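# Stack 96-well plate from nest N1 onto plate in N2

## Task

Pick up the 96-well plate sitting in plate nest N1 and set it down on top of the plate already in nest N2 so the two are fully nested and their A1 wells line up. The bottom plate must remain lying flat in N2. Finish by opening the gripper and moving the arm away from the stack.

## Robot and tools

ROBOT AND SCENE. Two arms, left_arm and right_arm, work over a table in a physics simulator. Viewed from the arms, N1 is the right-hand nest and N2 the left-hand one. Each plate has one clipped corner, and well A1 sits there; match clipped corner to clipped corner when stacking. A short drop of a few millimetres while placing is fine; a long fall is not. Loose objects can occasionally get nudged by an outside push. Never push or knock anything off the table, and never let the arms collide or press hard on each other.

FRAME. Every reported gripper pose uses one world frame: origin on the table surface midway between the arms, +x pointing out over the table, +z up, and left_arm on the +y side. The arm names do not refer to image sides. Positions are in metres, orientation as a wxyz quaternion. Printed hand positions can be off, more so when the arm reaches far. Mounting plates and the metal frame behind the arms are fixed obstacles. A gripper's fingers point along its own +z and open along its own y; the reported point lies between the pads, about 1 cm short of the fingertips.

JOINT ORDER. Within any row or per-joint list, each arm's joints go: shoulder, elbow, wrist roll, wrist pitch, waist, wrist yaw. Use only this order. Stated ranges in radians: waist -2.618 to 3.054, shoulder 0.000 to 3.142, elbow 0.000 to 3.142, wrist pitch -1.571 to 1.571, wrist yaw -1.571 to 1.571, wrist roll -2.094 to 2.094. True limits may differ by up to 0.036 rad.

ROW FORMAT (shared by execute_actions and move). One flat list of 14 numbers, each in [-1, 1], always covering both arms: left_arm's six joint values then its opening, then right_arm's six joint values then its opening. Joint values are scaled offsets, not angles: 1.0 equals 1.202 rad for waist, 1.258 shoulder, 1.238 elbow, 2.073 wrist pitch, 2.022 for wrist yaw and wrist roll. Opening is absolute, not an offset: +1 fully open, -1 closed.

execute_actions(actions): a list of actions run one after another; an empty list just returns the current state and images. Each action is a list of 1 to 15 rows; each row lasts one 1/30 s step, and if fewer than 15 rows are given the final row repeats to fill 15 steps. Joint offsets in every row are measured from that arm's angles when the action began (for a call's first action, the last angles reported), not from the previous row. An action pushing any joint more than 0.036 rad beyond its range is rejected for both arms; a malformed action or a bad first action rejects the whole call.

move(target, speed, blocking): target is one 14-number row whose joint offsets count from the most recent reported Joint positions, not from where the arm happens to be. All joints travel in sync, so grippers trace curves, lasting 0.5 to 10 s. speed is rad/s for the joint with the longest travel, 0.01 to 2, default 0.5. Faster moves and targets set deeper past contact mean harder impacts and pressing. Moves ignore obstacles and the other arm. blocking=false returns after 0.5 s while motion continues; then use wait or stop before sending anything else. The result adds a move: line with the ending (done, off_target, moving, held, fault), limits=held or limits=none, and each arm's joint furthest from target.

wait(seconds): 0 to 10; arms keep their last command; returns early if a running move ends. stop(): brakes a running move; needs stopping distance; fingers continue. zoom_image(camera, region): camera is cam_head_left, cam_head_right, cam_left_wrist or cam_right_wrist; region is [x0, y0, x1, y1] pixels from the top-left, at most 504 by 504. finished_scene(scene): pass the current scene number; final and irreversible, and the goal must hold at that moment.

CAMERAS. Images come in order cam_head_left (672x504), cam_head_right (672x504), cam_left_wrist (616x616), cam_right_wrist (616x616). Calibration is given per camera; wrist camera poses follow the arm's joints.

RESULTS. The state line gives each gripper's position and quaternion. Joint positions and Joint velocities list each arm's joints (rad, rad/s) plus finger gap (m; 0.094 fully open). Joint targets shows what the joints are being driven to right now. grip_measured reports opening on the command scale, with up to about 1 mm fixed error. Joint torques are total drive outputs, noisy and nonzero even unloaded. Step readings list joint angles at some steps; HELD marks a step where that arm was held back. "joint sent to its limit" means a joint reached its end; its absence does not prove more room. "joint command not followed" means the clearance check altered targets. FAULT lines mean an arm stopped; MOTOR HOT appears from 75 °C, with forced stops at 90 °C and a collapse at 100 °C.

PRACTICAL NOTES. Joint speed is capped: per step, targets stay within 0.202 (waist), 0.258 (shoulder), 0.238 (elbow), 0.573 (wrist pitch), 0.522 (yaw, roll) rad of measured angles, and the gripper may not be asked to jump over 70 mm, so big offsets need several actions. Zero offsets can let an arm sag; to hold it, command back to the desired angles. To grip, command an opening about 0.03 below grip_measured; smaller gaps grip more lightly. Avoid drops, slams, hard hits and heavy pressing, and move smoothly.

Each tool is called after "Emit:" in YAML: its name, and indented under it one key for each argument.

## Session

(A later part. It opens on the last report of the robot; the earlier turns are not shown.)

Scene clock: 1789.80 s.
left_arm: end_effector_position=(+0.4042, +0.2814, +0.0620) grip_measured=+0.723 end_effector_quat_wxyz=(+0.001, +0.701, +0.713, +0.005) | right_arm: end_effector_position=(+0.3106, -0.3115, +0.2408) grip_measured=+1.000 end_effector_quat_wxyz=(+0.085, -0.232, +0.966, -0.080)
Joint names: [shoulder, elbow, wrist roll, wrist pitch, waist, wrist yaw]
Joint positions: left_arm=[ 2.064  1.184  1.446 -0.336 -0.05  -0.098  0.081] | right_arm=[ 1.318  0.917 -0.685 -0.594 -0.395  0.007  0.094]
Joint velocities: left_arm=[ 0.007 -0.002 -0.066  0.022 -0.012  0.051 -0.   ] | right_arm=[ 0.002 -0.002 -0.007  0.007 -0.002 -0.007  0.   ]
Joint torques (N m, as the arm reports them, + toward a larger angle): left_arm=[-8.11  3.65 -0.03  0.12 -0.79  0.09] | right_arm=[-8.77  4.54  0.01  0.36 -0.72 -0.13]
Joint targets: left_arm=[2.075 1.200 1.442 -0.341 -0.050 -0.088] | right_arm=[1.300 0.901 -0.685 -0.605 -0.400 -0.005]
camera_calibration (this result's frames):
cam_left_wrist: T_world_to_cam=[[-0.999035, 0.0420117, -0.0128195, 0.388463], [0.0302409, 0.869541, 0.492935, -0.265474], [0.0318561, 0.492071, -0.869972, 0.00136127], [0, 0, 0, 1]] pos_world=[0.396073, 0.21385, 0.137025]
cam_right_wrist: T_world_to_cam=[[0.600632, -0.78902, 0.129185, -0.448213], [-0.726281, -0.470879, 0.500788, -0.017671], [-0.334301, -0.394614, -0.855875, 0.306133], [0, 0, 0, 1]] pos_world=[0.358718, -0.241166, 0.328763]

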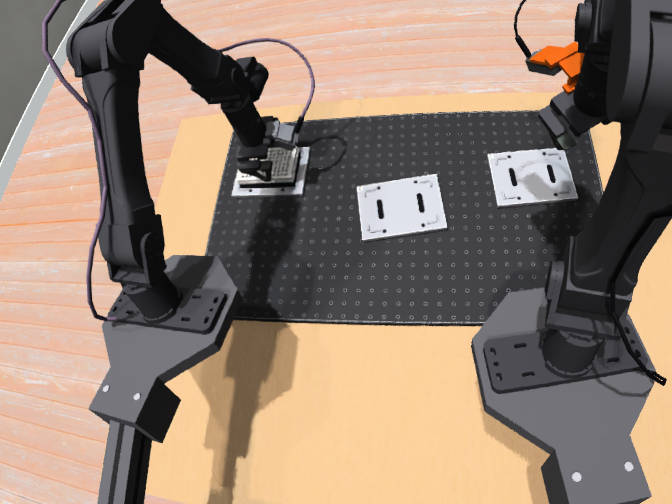

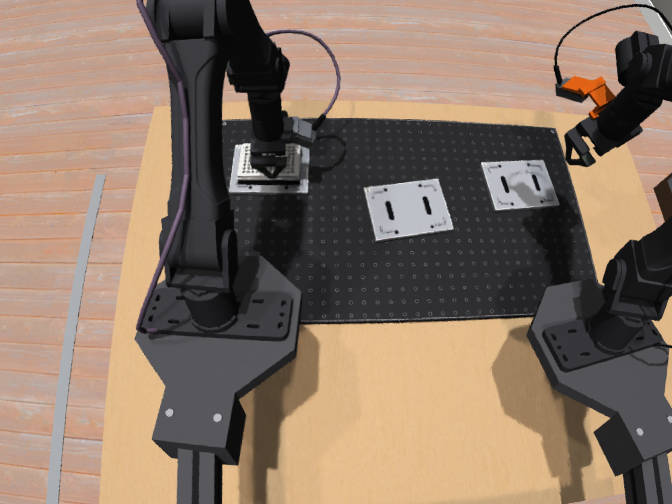

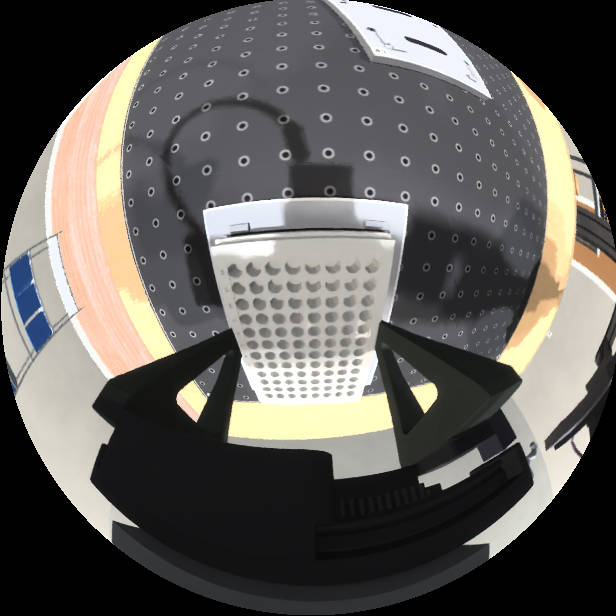

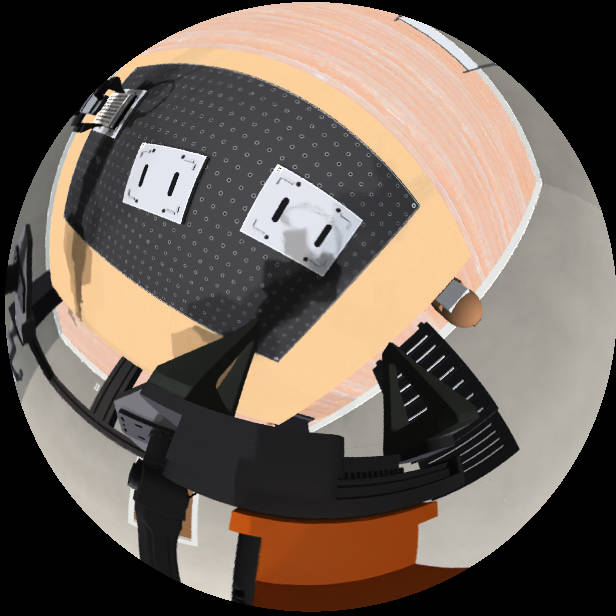

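Emit:
zoom_image:
  camera: "cam_head_right"
  region: [230, 165, 270, 195]

Emit:
zoom_image:
  camera: "cam_head_right"
  region: [275, 165, 315, 195]

Region (230, 165, 270, 195) of cam_head_right's 672x504 image, scaled by 12.600, with more detail than that image has; it fills the top 378 rows of this view, and the rest is white.

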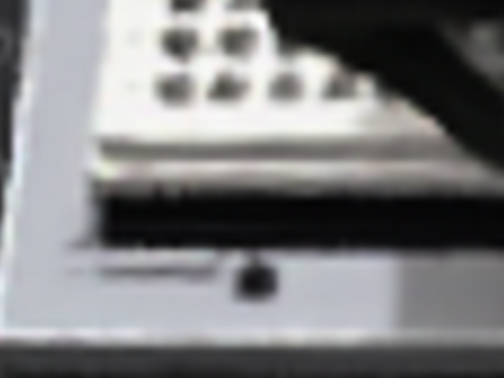

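Region (275, 165, 315, 195) of cam_head_right's 672x504 image, scaled by 12.600, with more detail than that image has; it fills the top 378 rows of this view, and the rest is white.

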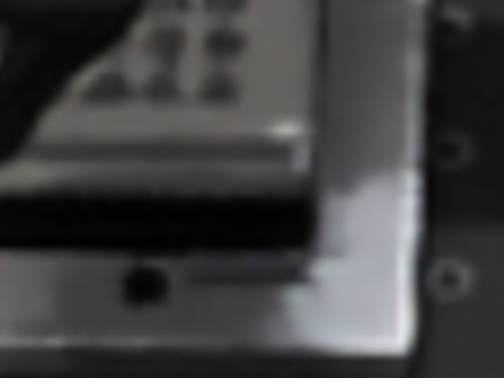

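Emit:
execute_actions:
  actions:
    - [[-0.024,0.0129,-0.002,-0.013,0,0.005,0.69,-0.0143,-0.0129,0,-0.0053,-0.0042,-0.0060,1],[-0.024,0.0129,-0.002,-0.013,0,0.005,0.69,-0.0143,-0.0129,0,-0.0053,-0.0042,-0.0060,1],[-0.024,0.0129,-0.002,-0.013,0,0.005,0.69,-0.0143,-0.0129,0,-0.0053,-0.0042,-0.0060,1],[-0.024,0.0129,-0.002,-0.013,0,0.005,0.69,-0.0143,-0.0129,0,-0.0053,-0.0042,-0.0060,1],[-0.024,0.0129,-0.002,-0.013,0,0.005,0.69,-0.0143,-0.0129,0,-0.0053,-0.0042,-0.0060,1],[-0.024,0.0129,-0.002,-0.013,0,0.005,0.69,-0.0143,-0.0129,0,-0.0053,-0.0042,-0.0060,1],[-0.024,0.0129,-0.002,-0.0063,0,0.005,0.69,-0.0143,-0.0129,0,-0.0053,-0.0042,-0.0060,1]]

Scene clock: 1876.97 s.
left_arm: end_effector_position=(+0.4036, +0.2816, +0.0635) grip_measured=+0.723 end_effector_quat_wxyz=(-0.000, +0.701, +0.713, +0.004) | right_arm: end_effector_position=(+0.3106, -0.3115, +0.2408) grip_measured=+1.000 end_effector_quat_wxyz=(+0.085, -0.232, +0.966, -0.080)
Joint names: [shoulder, elbow, wrist roll, wrist pitch, waist, wrist yaw]
Joint positions: left_arm=[ 2.06   1.184  1.446 -0.344 -0.05  -0.098  0.081] | right_arm=[ 1.318  0.917 -0.685 -0.594 -0.395  0.007  0.094]
Joint velocities: left_arm=[ 0.012 -0.022 -0.081  0.007  0.007  0.022 -0.001] | right_arm=[-0.007 -0.007  0.051 -0.007 -0.002  0.051  0.   ]
Joint torques (N m, as the arm reports them, + toward a larger angle): left_arm=[-10.56   3.66  -0.03   0.09  -0.79   0.1 ] | right_arm=[-8.78  4.55  0.01  0.36 -0.76 -0.12]
Joint targets: left_arm=[2.034 1.200 1.442 -0.349 -0.050 -0.088] | right_arm=[1.300 0.901 -0.685 -0.605 -0.400 -0.005]
Step readings (joint positions):
0: left_arm=[2.064 1.184 1.446 -0.336 -0.050 -0.098] | right_arm=[1.318 0.917 -0.685 -0.594 -0.395 0.007]
1: left_arm=[2.063 1.184 1.446 -0.337 -0.050 -0.098] | right_arm=[1.318 0.917 -0.685 -0.594 -0.395 0.007]
2: left_arm=[2.061 1.184 1.446 -0.340 -0.050 -0.098] | right_arm=[1.318 0.917 -0.685 -0.594 -0.395 0.007]
4: left_arm=[2.060 1.184 1.446 -0.342 -0.050 -0.098] | right_arm=[1.318 0.917 -0.685 -0.594 -0.395 0.007]
8: left_arm=[2.060 1.184 1.446 -0.344 -0.050 -0.098] | right_arm=[1.318 0.917 -0.685 -0.594 -0.395 0.007]
15: Joint positions above
camera_calibration (this result's frames):
cam_left_wrist: T_world_to_cam=[[-0.999057, 0.0422947, -0.00978756, 0.387627], [0.0319733, 0.869368, 0.493129, -0.26705], [0.0293658, 0.492351, -0.869901, 0.0035287], [0, 0, 0, 1]] pos_world=[0.395697, 0.214033, 0.138554]
cam_right_wrist: T_world_to_cam=[[0.600632, -0.78902, 0.129185, -0.448213], [-0.726281, -0.470879, 0.500788, -0.017671], [-0.334301, -0.394614, -0.855875, 0.306133], [0, 0, 0, 1]] pos_world=[0.358718, -0.241166, 0.328763]

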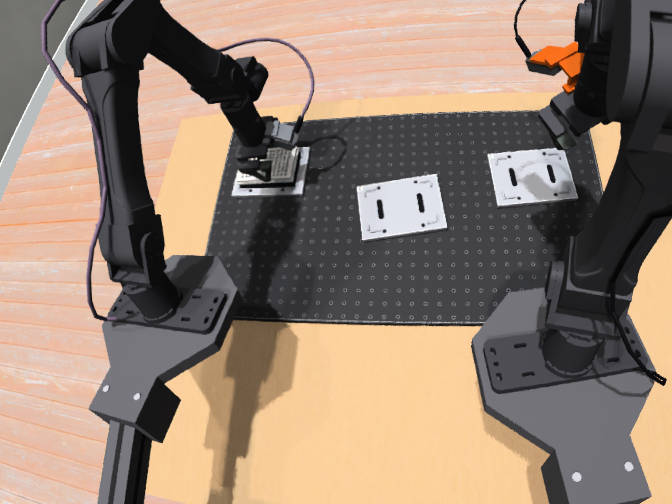

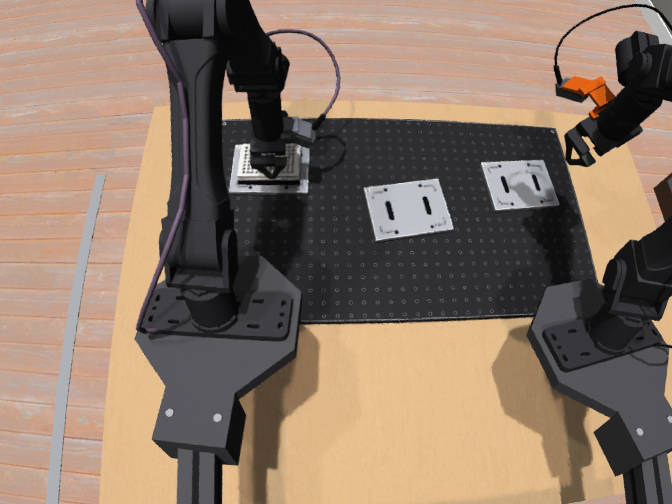

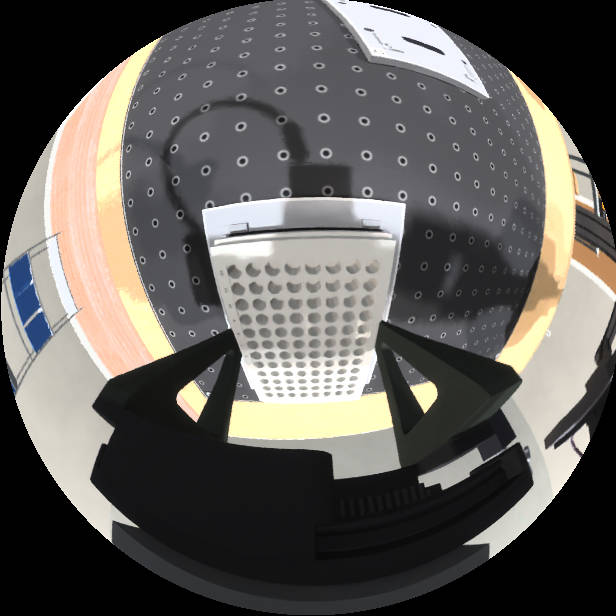

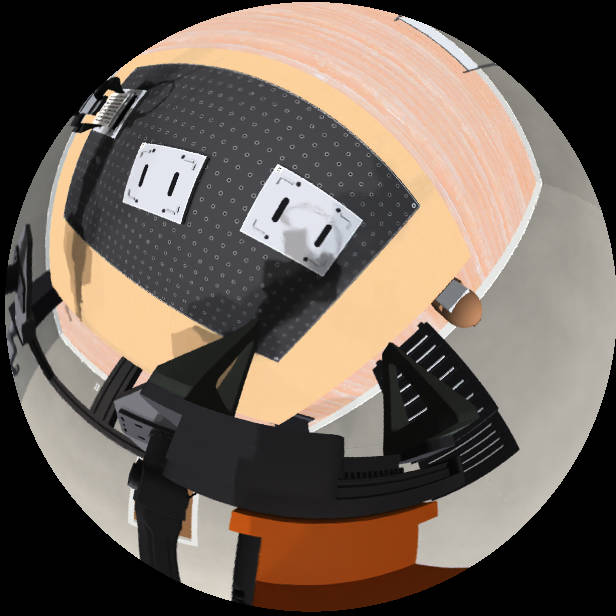

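Emit:
execute_actions:
  actions:
    - [[-0.012,0.0129,-0.002,-0.013,0,0.005,0.69,-0.0143,-0.0129,0,-0.0053,-0.0042,-0.0060,1],[-0.012,0.0129,-0.002,-0.013,0,0.005,0.69,-0.0143,-0.0129,0,-0.0053,-0.0042,-0.0060,1],[-0.012,0.0129,-0.002,-0.013,0,0.005,0.69,-0.0143,-0.0129,0,-0.0053,-0.0042,-0.0060,1],[-0.012,0.0129,-0.002,-0.0035,0,0.005,0.69,-0.0143,-0.0129,0,-0.0053,-0.0042,-0.0060,1]]

Scene clock: 1883.87 s.
left_arm: end_effector_position=(+0.4027, +0.2817, +0.0635) grip_measured=+0.723 end_effector_quat_wxyz=(-0.002, +0.702, +0.713, +0.003) | right_arm: end_effector_position=(+0.3106, -0.3115, +0.2408) grip_measured=+1.000 end_effector_quat_wxyz=(+0.085, -0.232, +0.966, -0.080)
Joint names: [shoulder, elbow, wrist roll, wrist pitch, waist, wrist yaw]
Joint positions: left_arm=[ 2.06   1.184  1.446 -0.348 -0.05  -0.098  0.081] | right_arm=[ 1.318  0.917 -0.685 -0.594 -0.395  0.007  0.094]
Joint velocities: left_arm=[-0.002  0.032 -0.007  0.037 -0.007 -0.095 -0.   ] | right_arm=[-0.002  0.007 -0.022 -0.007 -0.007  0.037  0.   ]
Joint torques (N m, as the arm reports them, + toward a larger angle): left_arm=[-9.84  3.66 -0.03  0.1  -0.8   0.1 ] | right_arm=[-8.8   4.55  0.01  0.36 -0.72 -0.12]
Joint targets: left_arm=[2.044 1.200 1.442 -0.351 -0.050 -0.088] | right_arm=[1.300 0.901 -0.685 -0.605 -0.400 -0.005]
Step readings (joint positions):
0: left_arm=[2.060 1.184 1.446 -0.344 -0.050 -0.098] | right_arm=[1.318 0.917 -0.685 -0.594 -0.395 0.007]
1: left_arm=[2.060 1.184 1.446 -0.345 -0.050 -0.098] | right_arm=[1.318 0.917 -0.685 -0.594 -0.395 0.007]
2: left_arm=[2.060 1.184 1.446 -0.346 -0.050 -0.098] | right_arm=[1.318 0.917 -0.685 -0.594 -0.395 0.007]
4: left_arm=[2.060 1.184 1.446 -0.348 -0.050 -0.098] | right_arm=[1.318 0.917 -0.685 -0.594 -0.395 0.007]
8: left_arm=[2.060 1.184 1.446 -0.348 -0.050 -0.098] | right_arm=[1.318 0.917 -0.685 -0.594 -0.395 0.007]
15: Joint positions above
camera_calibration (this result's frames):
cam_left_wrist: T_world_to_cam=[[-0.999072, 0.0426471, -0.00599744, 0.38635], [0.0341396, 0.869152, 0.493364, -0.267935], [0.0262533, 0.492702, -0.869802, 0.00465257], [0, 0, 0, 1]] pos_world=[0.395017, 0.214108, 0.138554]
cam_right_wrist: T_world_to_cam=[[0.600632, -0.78902, 0.129185, -0.448213], [-0.726281, -0.470879, 0.500788, -0.017671], [-0.334301, -0.394614, -0.855875, 0.306133], [0, 0, 0, 1]] pos_world=[0.358718, -0.241166, 0.328763]

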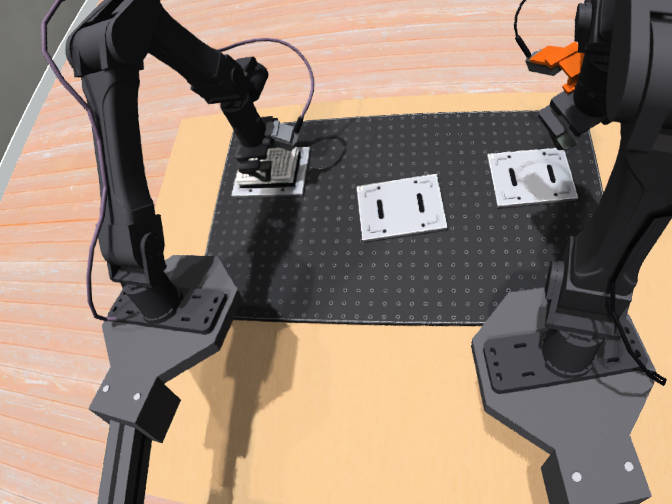

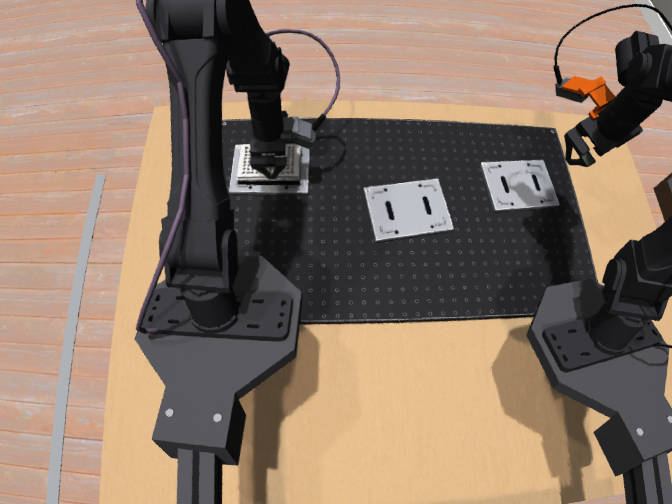

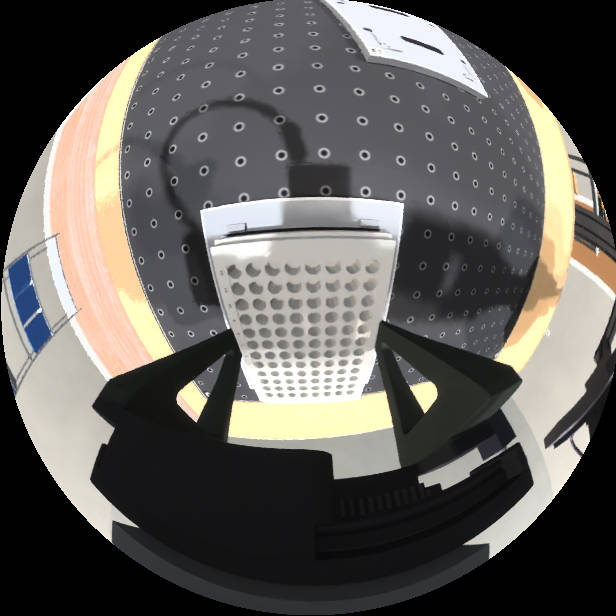

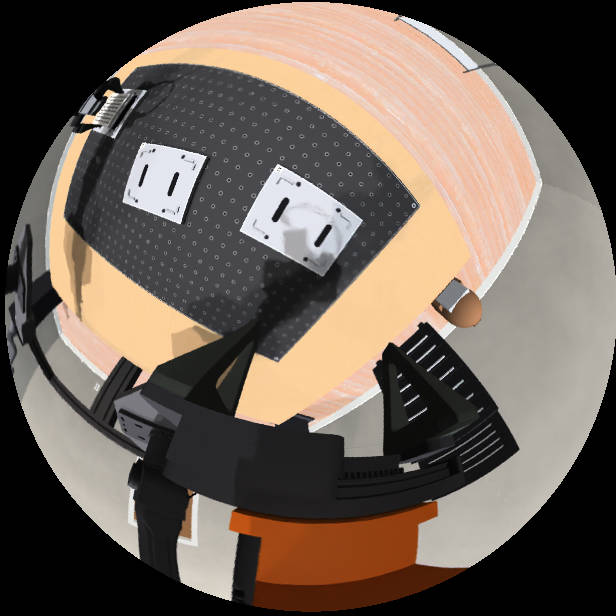

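Emit:
execute_actions:
  actions:
    - [[0.0175,0.0129,-0.002,-0.0015,0,0.005,0.69,-0.0143,-0.0129,0,-0.0053,-0.0042,-0.0060,1],[0.0175,0.0129,-0.002,-0.0015,0,0.005,0.69,-0.0143,-0.0129,0,-0.0053,-0.0042,-0.0060,1],[0.0,0.0129,-0.002,-0.0015,0,0.005,0.69,-0.0143,-0.0129,0,-0.0053,-0.0042,-0.0060,1]]

Scene clock: 1896.13 s.
left_arm: end_effector_position=(+0.4022, +0.2816, +0.0623) grip_measured=+0.723 end_effector_quat_wxyz=(-0.002, +0.702, +0.713, +0.002) | right_arm: end_effector_position=(+0.3106, -0.3115, +0.2408) grip_measured=+1.000 end_effector_quat_wxyz=(+0.085, -0.232, +0.966, -0.080)
Joint names: [shoulder, elbow, wrist roll, wrist pitch, waist, wrist yaw]
Joint positions: left_arm=[ 2.063  1.184  1.446 -0.345 -0.05  -0.098  0.081] | right_arm=[ 1.318  0.917 -0.685 -0.594 -0.395  0.007  0.094]
Joint velocities: left_arm=[-0.007 -0.007 -0.037 -0.037  0.007  0.037  0.   ] | right_arm=[ 0.012 -0.002 -0.066 -0.081 -0.017  0.022  0.   ]
Joint torques (N m, as the arm reports them, + toward a larger angle): left_arm=[-9.07  3.64 -0.03  0.08 -0.79  0.11] | right_arm=[-8.79  4.55  0.01  0.36 -0.74 -0.13]
Joint targets: left_arm=[2.060 1.200 1.442 -0.351 -0.050 -0.088] | right_arm=[1.300 0.901 -0.685 -0.605 -0.400 -0.005]
Step readings (joint positions):
0: left_arm=[2.060 1.184 1.446 -0.348 -0.050 -0.098] | right_arm=[1.318 0.917 -0.685 -0.594 -0.395 0.007]
1: left_arm=[2.061 1.184 1.446 -0.348 -0.050 -0.098] | right_arm=[1.318 0.917 -0.685 -0.594 -0.395 0.007]
2: left_arm=[2.063 1.184 1.446 -0.347 -0.050 -0.098] | right_arm=[1.318 0.917 -0.685 -0.594 -0.395 0.007]
4: left_arm=[2.063 1.184 1.446 -0.345 -0.050 -0.098] | right_arm=[1.318 0.917 -0.685 -0.594 -0.395 0.007]
8: left_arm=[2.063 1.184 1.446 -0.345 -0.050 -0.098] | right_arm=[1.318 0.917 -0.685 -0.594 -0.395 0.007]
15: Joint positions above
camera_calibration (this result's frames):
cam_left_wrist: T_world_to_cam=[[-0.999074, 0.0427525, -0.00486036, 0.385825], [0.0347896, 0.869088, 0.493433, -0.267477], [0.0253196, 0.492807, -0.86977, 0.00393387], [0, 0, 0, 1]] pos_world=[0.394674, 0.214027, 0.137279]
cam_right_wrist: T_world_to_cam=[[0.600632, -0.78902, 0.129185, -0.448213], [-0.726281, -0.470879, 0.500788, -0.017671], [-0.334301, -0.394614, -0.855875, 0.306133], [0, 0, 0, 1]] pos_world=[0.358718, -0.241166, 0.328763]

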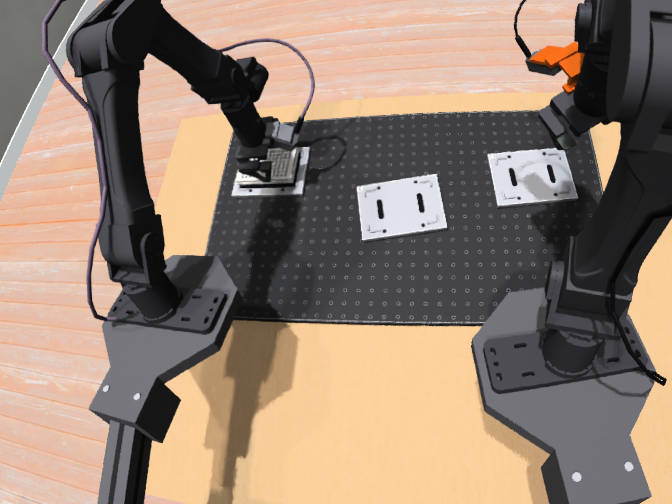

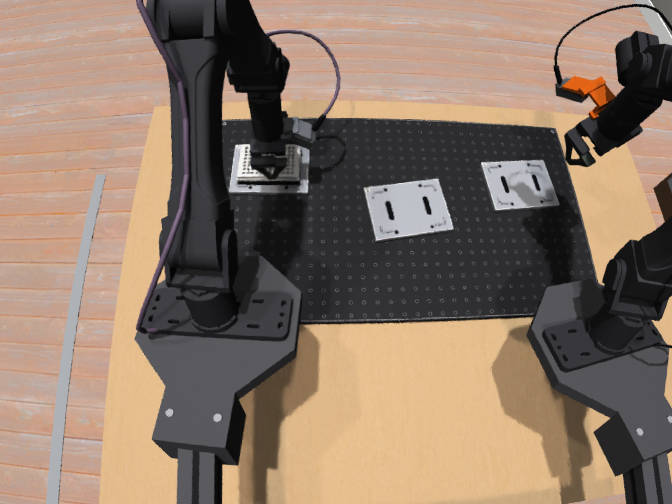

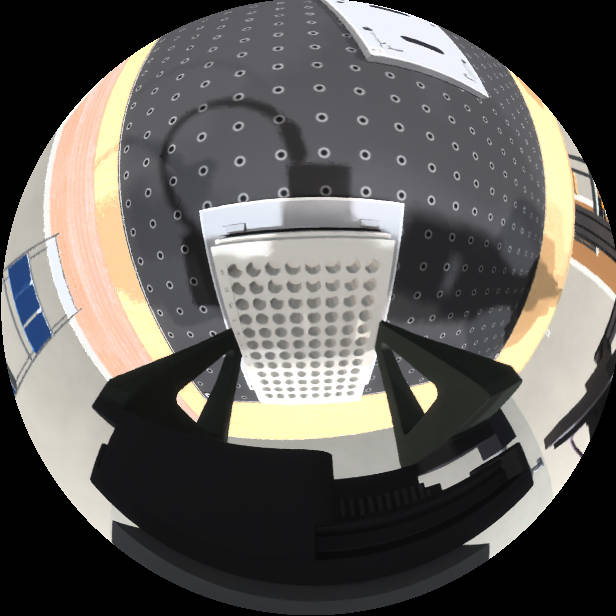

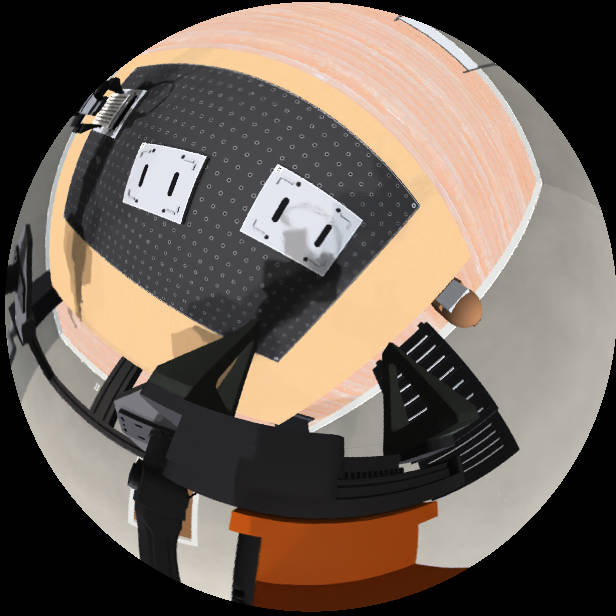

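Emit:
zoom_image:
  camera: "cam_left_wrist"
  region: [200, 215, 410, 255]

Region (200, 215, 410, 255) of cam_left_wrist's 616x616 image, scaled by 2.400, with more detail than that image has; it fills the top 96 rows of this view, and the rest is white.

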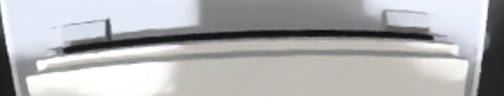

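Emit:
execute_actions:
  actions:
    - [[-0.0024,0.0129,-0.002,-0.003,0,0.005,0.75,-0.0143,-0.0129,0,-0.0053,-0.0042,-0.0060,1]]

Emit:
zoom_image:
  camera: "cam_left_wrist"
  region: [200, 215, 410, 255]

Scene clock: 1904.33 s.
left_arm: end_effector_position=(+0.4022, +0.2816, +0.0623) grip_measured=+0.752 end_effector_quat_wxyz=(-0.002, +0.702, +0.713, +0.002) | right_arm: end_effector_position=(+0.3106, -0.3115, +0.2408) grip_measured=+1.000 end_effector_quat_wxyz=(+0.085, -0.232, +0.966, -0.080)
Joint names: [shoulder, elbow, wrist roll, wrist pitch, waist, wrist yaw]
Joint positions: left_arm=[ 2.063  1.184  1.446 -0.345 -0.05  -0.098  0.082] | right_arm=[ 1.318  0.917 -0.685 -0.594 -0.395  0.007  0.094]
Joint velocities: left_arm=[-0.007  0.002 -0.007  0.037 -0.007 -0.066  0.001] | right_arm=[ 0.007 -0.007  0.022 -0.037 -0.002 -0.022  0.   ]
Joint torques (N m, as the arm reports them, + toward a larger angle): left_arm=[-9.03  3.65 -0.03  0.08 -0.8   0.1 ] | right_arm=[-8.79  4.54  0.02  0.37 -0.76 -0.13]
Joint targets: left_arm=[2.060 1.200 1.442 -0.351 -0.050 -0.088] | right_arm=[1.300 0.901 -0.685 -0.605 -0.400 -0.005]
Step readings (joint positions):
0: left_arm=[2.063 1.184 1.446 -0.345 -0.050 -0.098] | right_arm=[1.318 0.917 -0.685 -0.594 -0.395 0.007]
1: left_arm=[2.063 1.184 1.446 -0.345 -0.050 -0.098] | right_arm=[1.318 0.917 -0.685 -0.594 -0.395 0.007]
2: left_arm=[2.063 1.184 1.446 -0.345 -0.050 -0.098] | right_arm=[1.318 0.917 -0.685 -0.594 -0.395 0.007]
4: left_arm=[2.063 1.184 1.446 -0.345 -0.050 -0.098] | right_arm=[1.318 0.917 -0.685 -0.594 -0.395 0.007]
8: left_arm=[2.063 1.184 1.446 -0.345 -0.050 -0.098] | right_arm=[1.318 0.917 -0.685 -0.594 -0.395 0.007]
15: Joint positions above
camera_calibration (this result's frames):
cam_left_wrist: T_world_to_cam=[[-0.999074, 0.0427525, -0.00486036, 0.385825], [0.0347896, 0.869088, 0.493433, -0.267477], [0.0253196, 0.492807, -0.86977, 0.00393387], [0, 0, 0, 1]] pos_world=[0.394674, 0.214027, 0.137279]
cam_right_wrist: T_world_to_cam=[[0.600632, -0.78902, 0.129185, -0.448213], [-0.726281, -0.470879, 0.500788, -0.017671], [-0.334301, -0.394614, -0.855875, 0.306133], [0, 0, 0, 1]] pos_world=[0.358718, -0.241166, 0.328763]

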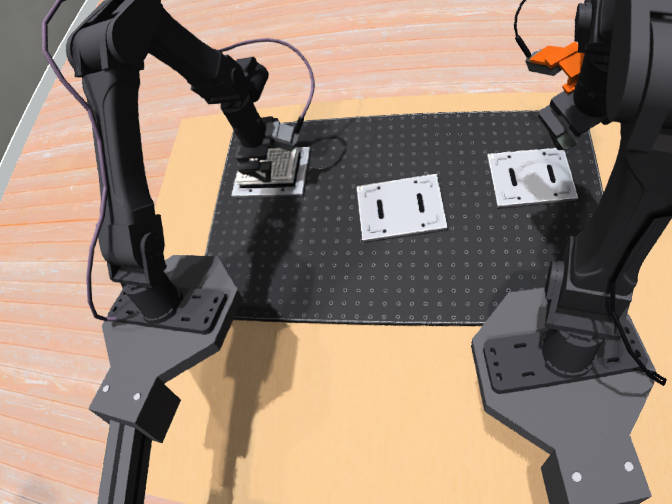

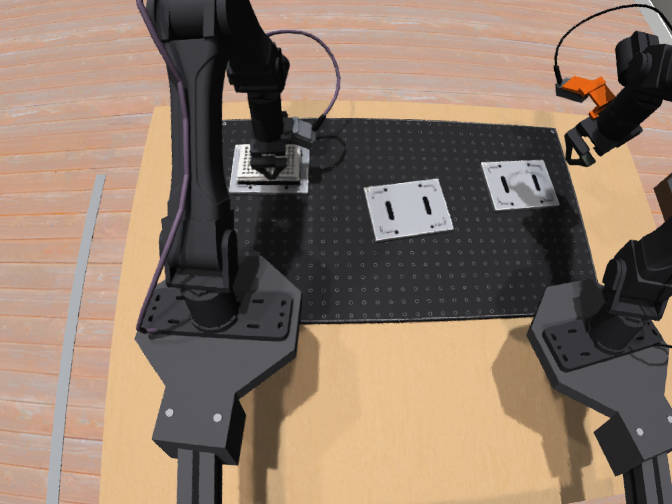

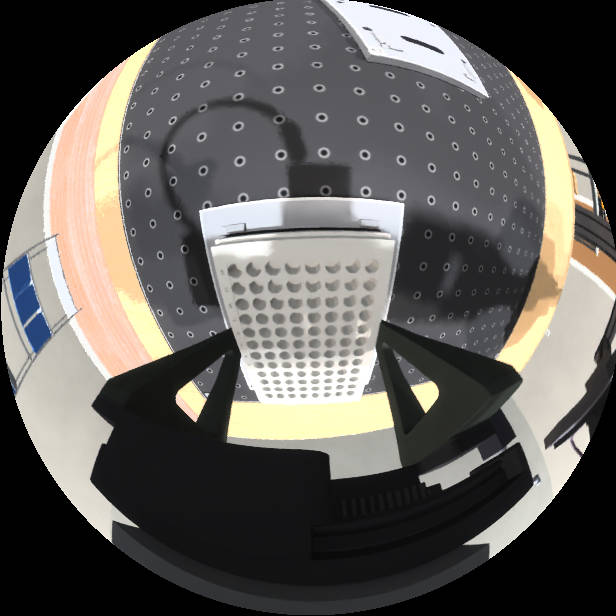

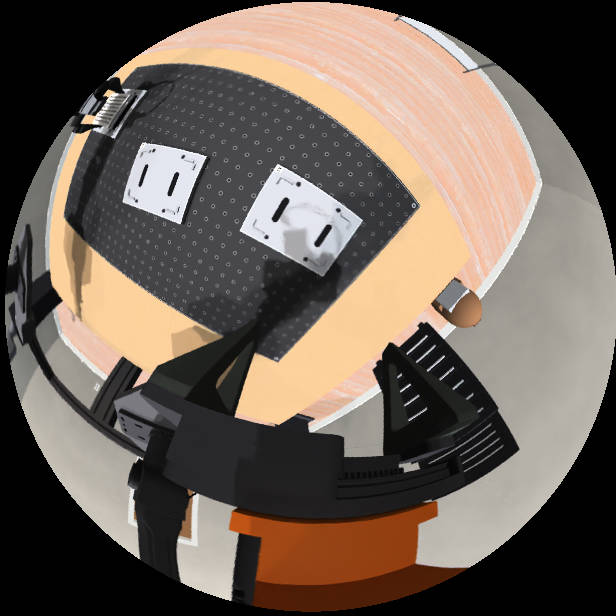

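Region (200, 215, 410, 255) of cam_left_wrist's 616x616 image, scaled by 2.400, with more detail than that image has; it fills the top 96 rows of this view, and the rest is white.

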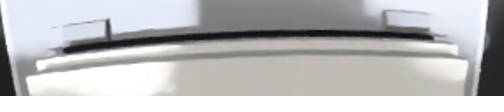

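Emit:
zoom_image:
  camera: "cam_left_wrist"
  region: [205, 220, 245, 250]

Emit:
zoom_image:
  camera: "cam_left_wrist"
  region: [365, 215, 405, 245]

Region (205, 220, 245, 250) of cam_left_wrist's 616x616 image, scaled by 12.600, with more detail than that image has; it fills the top 378 rows of this view, and the rest is white.

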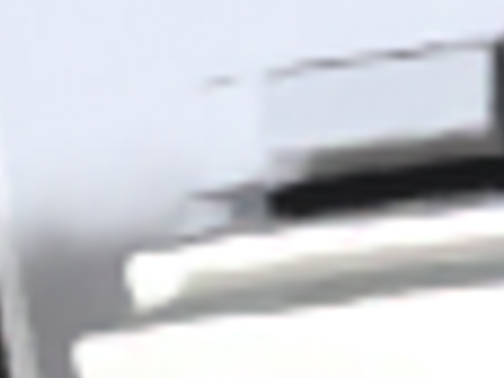

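Region (365, 215, 405, 245) of cam_left_wrist's 616x616 image, scaled by 12.600, with more detail than that image has; it fills the top 378 rows of this view, and the rest is white.

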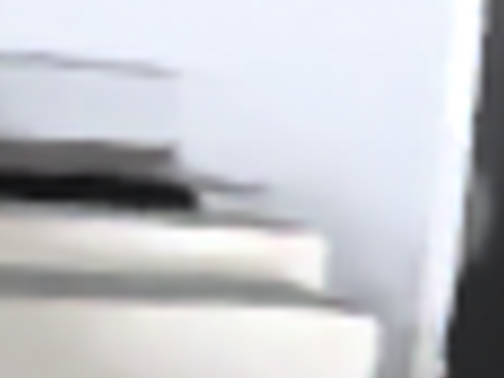

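Emit:
execute_actions:
  actions:
    - [[-0.0024,0.0129,-0.002,0.0077,0,0.005,0.75,-0.0143,-0.0129,0,-0.0053,-0.0042,-0.0060,1]]

Emit:
zoom_image:
  camera: "cam_left_wrist"
  region: [200, 215, 410, 255]

Scene clock: 1926.43 s.
left_arm: end_effector_position=(+0.4023, +0.2816, +0.0623) grip_measured=+0.752 end_effector_quat_wxyz=(-0.002, +0.702, +0.713, +0.003) | right_arm: end_effector_position=(+0.3106, -0.3115, +0.2408) grip_measured=+1.000 end_effector_quat_wxyz=(+0.085, -0.232, +0.966, -0.080)
Joint names: [shoulder, elbow, wrist roll, wrist pitch, waist, wrist yaw]
Joint positions: left_arm=[ 2.063  1.184  1.446 -0.345 -0.05  -0.098  0.082] | right_arm=[ 1.318  0.917 -0.685 -0.594 -0.395  0.007  0.094]
Joint velocities: left_arm=[ 0.012 -0.012 -0.022 -0.037  0.007 -0.037 -0.001] | right_arm=[ 0.007  0.002 -0.007 -0.022 -0.017  0.022  0.   ]
Joint torques (N m, as the arm reports them, + toward a larger angle): left_arm=[-9.02  3.64 -0.03  0.29 -0.79  0.1 ] | right_arm=[-8.81  4.54  0.01  0.36 -0.74 -0.12]
Joint targets: left_arm=[2.060 1.200 1.442 -0.329 -0.050 -0.088] | right_arm=[1.300 0.901 -0.685 -0.605 -0.400 -0.005]
Step readings (joint positions):
0: left_arm=[2.063 1.184 1.446 -0.345 -0.050 -0.098] | right_arm=[1.318 0.917 -0.685 -0.594 -0.395 0.007]
1: left_arm=[2.063 1.184 1.446 -0.345 -0.050 -0.098] | right_arm=[1.318 0.917 -0.685 -0.594 -0.395 0.007]
2: left_arm=[2.063 1.184 1.446 -0.345 -0.050 -0.098] | right_arm=[1.318 0.917 -0.685 -0.594 -0.395 0.007]
4: left_arm=[2.063 1.184 1.446 -0.345 -0.050 -0.098] | right_arm=[1.318 0.917 -0.685 -0.594 -0.395 0.007]
8: left_arm=[2.063 1.184 1.446 -0.345 -0.050 -0.098] | right_arm=[1.318 0.917 -0.685 -0.594 -0.395 0.007]
15: Joint positions above
camera_calibration (this result's frames):
cam_left_wrist: T_world_to_cam=[[-0.999073, 0.0427174, -0.00523939, 0.385953], [0.0345729, 0.869109, 0.493411, -0.267389], [0.0256308, 0.492772, -0.869781, 0.00382182], [0, 0, 0, 1]] pos_world=[0.394742, 0.21402, 0.137279]
cam_right_wrist: T_world_to_cam=[[0.600632, -0.78902, 0.129185, -0.448213], [-0.726281, -0.470879, 0.500788, -0.017671], [-0.334301, -0.394614, -0.855875, 0.306133], [0, 0, 0, 1]] pos_world=[0.358718, -0.241166, 0.328763]

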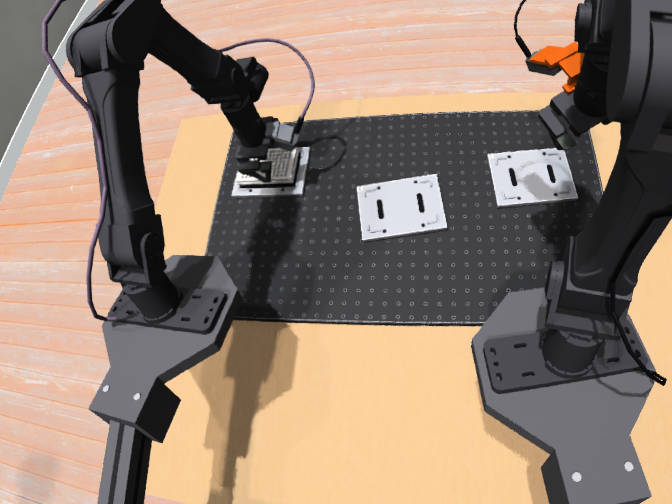

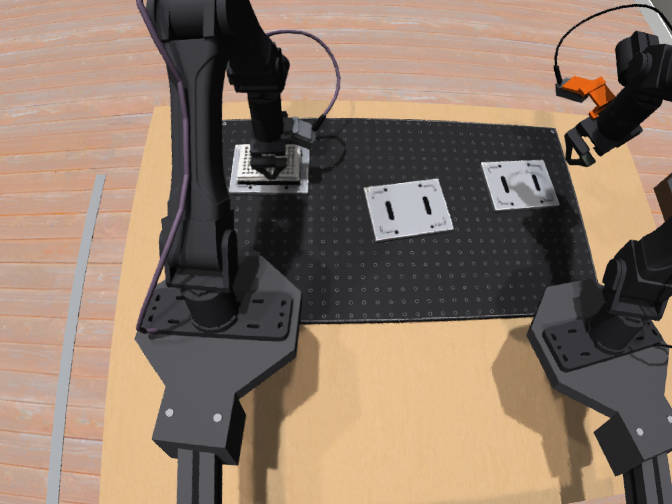

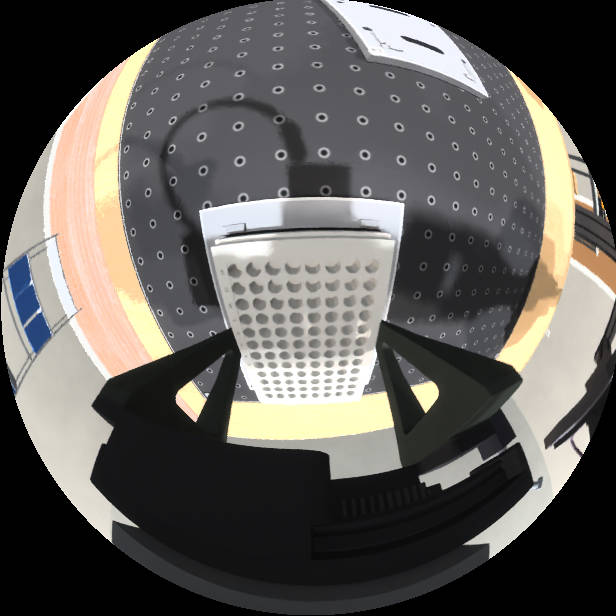

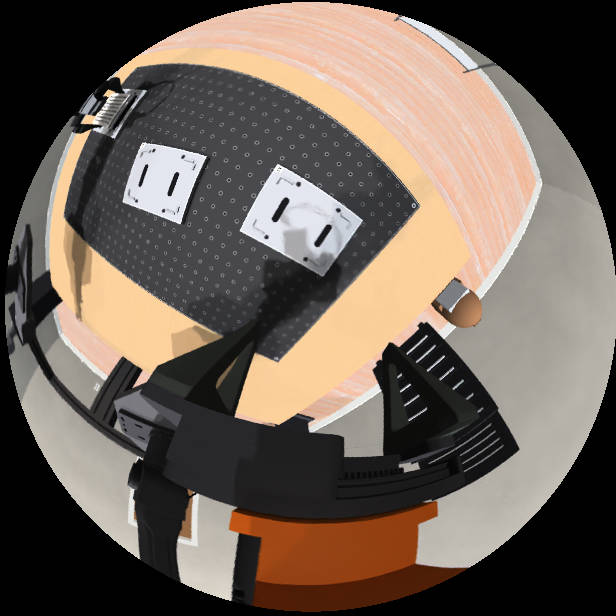

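Region (200, 215, 410, 255) of cam_left_wrist's 616x616 image, scaled by 2.400, with more detail than that image has; it fills the top 96 rows of this view, and the rest is white.

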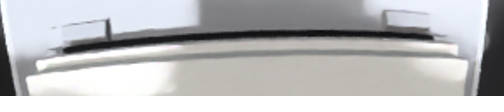

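Emit:
execute_actions:
  actions:
    - [[-0.0024,0.0129,-0.002,0.016,0,0.005,0.75,-0.0143,-0.0129,0,-0.0053,-0.0042,-0.0060,1],[-0.0024,0.0129,-0.002,0.016,0,0.005,0.75,-0.0143,-0.0129,0,-0.0053,-0.0042,-0.0060,1],[-0.0024,0.0129,-0.002,0.016,0,0.005,0.75,-0.0143,-0.0129,0,-0.0053,-0.0042,-0.0060,1],[-0.0024,0.0129,-0.002,0.004,0,0.005,0.75,-0.0143,-0.0129,0,-0.0053,-0.0042,-0.0060,1]]

Emit:
zoom_image:
  camera: "cam_left_wrist"
  region: [200, 215, 410, 255]

Scene clock: 1931.77 s.
left_arm: end_effector_position=(+0.4028, +0.2815, +0.0623) grip_measured=+0.752 end_effector_quat_wxyz=(-0.001, +0.701, +0.713, +0.003) | right_arm: end_effector_position=(+0.3106, -0.3115, +0.2408) grip_measured=+1.000 end_effector_quat_wxyz=(+0.085, -0.232, +0.966, -0.080)
Joint names: [shoulder, elbow, wrist roll, wrist pitch, waist, wrist yaw]
Joint positions: left_arm=[ 2.063  1.184  1.446 -0.343 -0.05  -0.098  0.082] | right_arm=[ 1.318  0.917 -0.685 -0.594 -0.395  0.007  0.094]
Joint velocities: left_arm=[-0.017 -0.007 -0.007 -0.007  0.027  0.037  0.   ] | right_arm=[-0.002  0.007  0.081  0.066  0.002 -0.051  0.   ]
Joint torques (N m, as the arm reports them, + toward a larger angle): left_arm=[-9.02  3.64 -0.03  0.2  -0.8   0.1 ] | right_arm=[-8.81  4.57  0.01  0.37 -0.74 -0.12]
Joint targets: left_arm=[2.060 1.200 1.442 -0.337 -0.050 -0.088] | right_arm=[1.300 0.901 -0.685 -0.605 -0.400 -0.005]
Step readings (joint positions):
0: left_arm=[2.063 1.184 1.446 -0.345 -0.050 -0.098] | right_arm=[1.318 0.917 -0.685 -0.594 -0.395 0.007]
1: left_arm=[2.063 1.184 1.446 -0.344 -0.050 -0.098] | right_arm=[1.318 0.917 -0.685 -0.594 -0.395 0.007]
2: left_arm=[2.063 1.184 1.446 -0.344 -0.050 -0.098] | right_arm=[1.318 0.917 -0.685 -0.594 -0.395 0.007]
4: left_arm=[2.063 1.184 1.446 -0.343 -0.050 -0.098] | right_arm=[1.318 0.917 -0.685 -0.594 -0.395 0.007]
8: left_arm=[2.063 1.184 1.446 -0.343 -0.050 -0.098] | right_arm=[1.318 0.917 -0.685 -0.594 -0.395 0.007]
15: Joint positions above
camera_calibration (this result's frames):
cam_left_wrist: T_world_to_cam=[[-0.999069, 0.0425416, -0.00713449, 0.38659], [0.0334896, 0.869217, 0.493295, -0.266947], [0.027187, 0.492597, -0.869833, 0.00326097], [0, 0, 0, 1]] pos_world=[0.395082, 0.213983, 0.137278]
cam_right_wrist: T_world_to_cam=[[0.600632, -0.78902, 0.129185, -0.448213], [-0.726281, -0.470879, 0.500788, -0.017671], [-0.334301, -0.394614, -0.855875, 0.306133], [0, 0, 0, 1]] pos_world=[0.358718, -0.241166, 0.328763]

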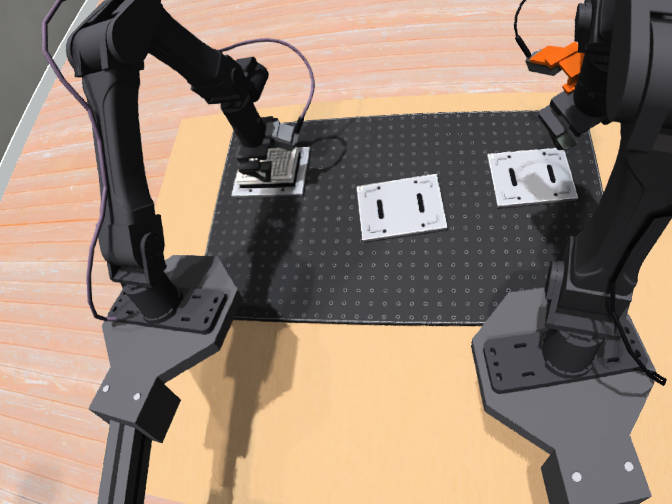

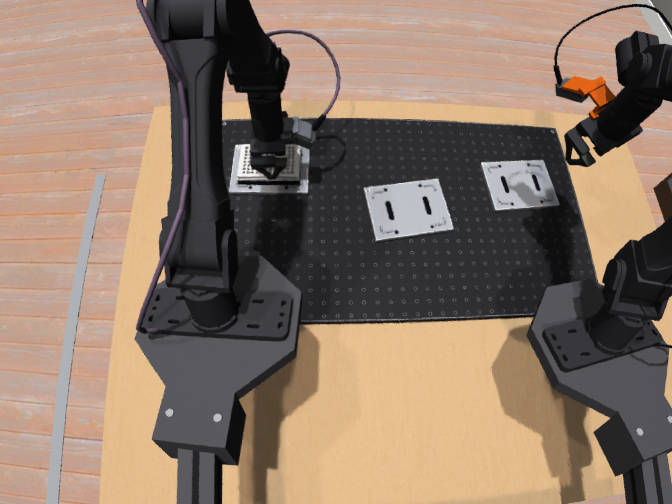

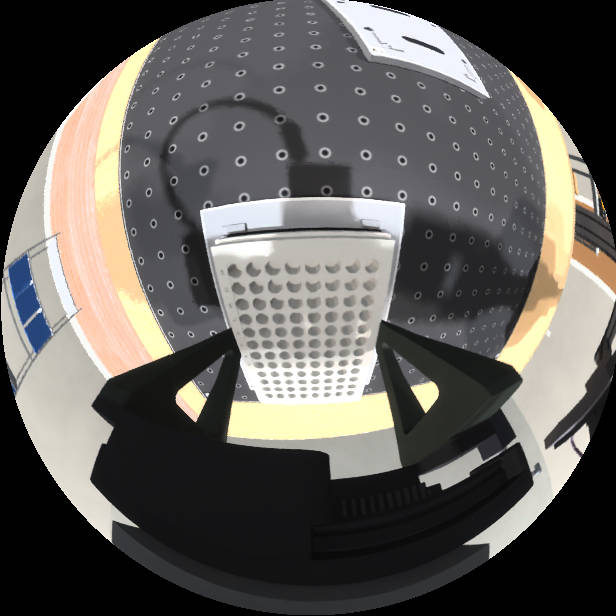

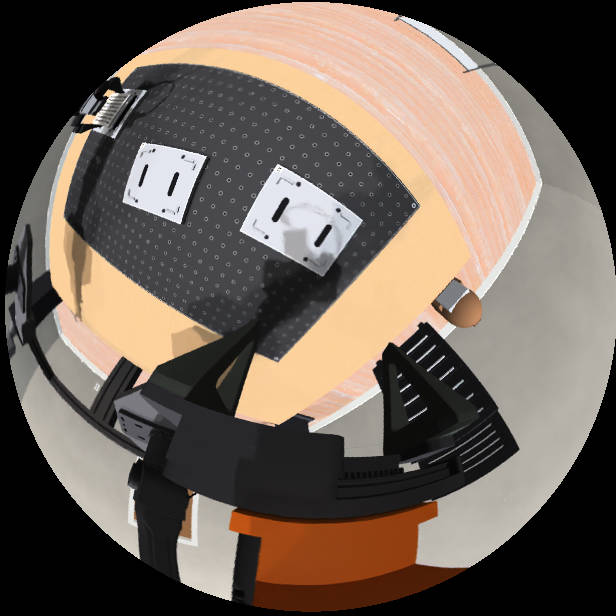

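Region (200, 215, 410, 255) of cam_left_wrist's 616x616 image, scaled by 2.400, with more detail than that image has; it fills the top 96 rows of this view, and the rest is white.

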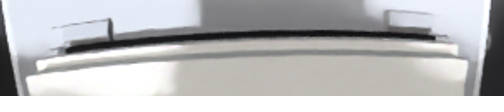

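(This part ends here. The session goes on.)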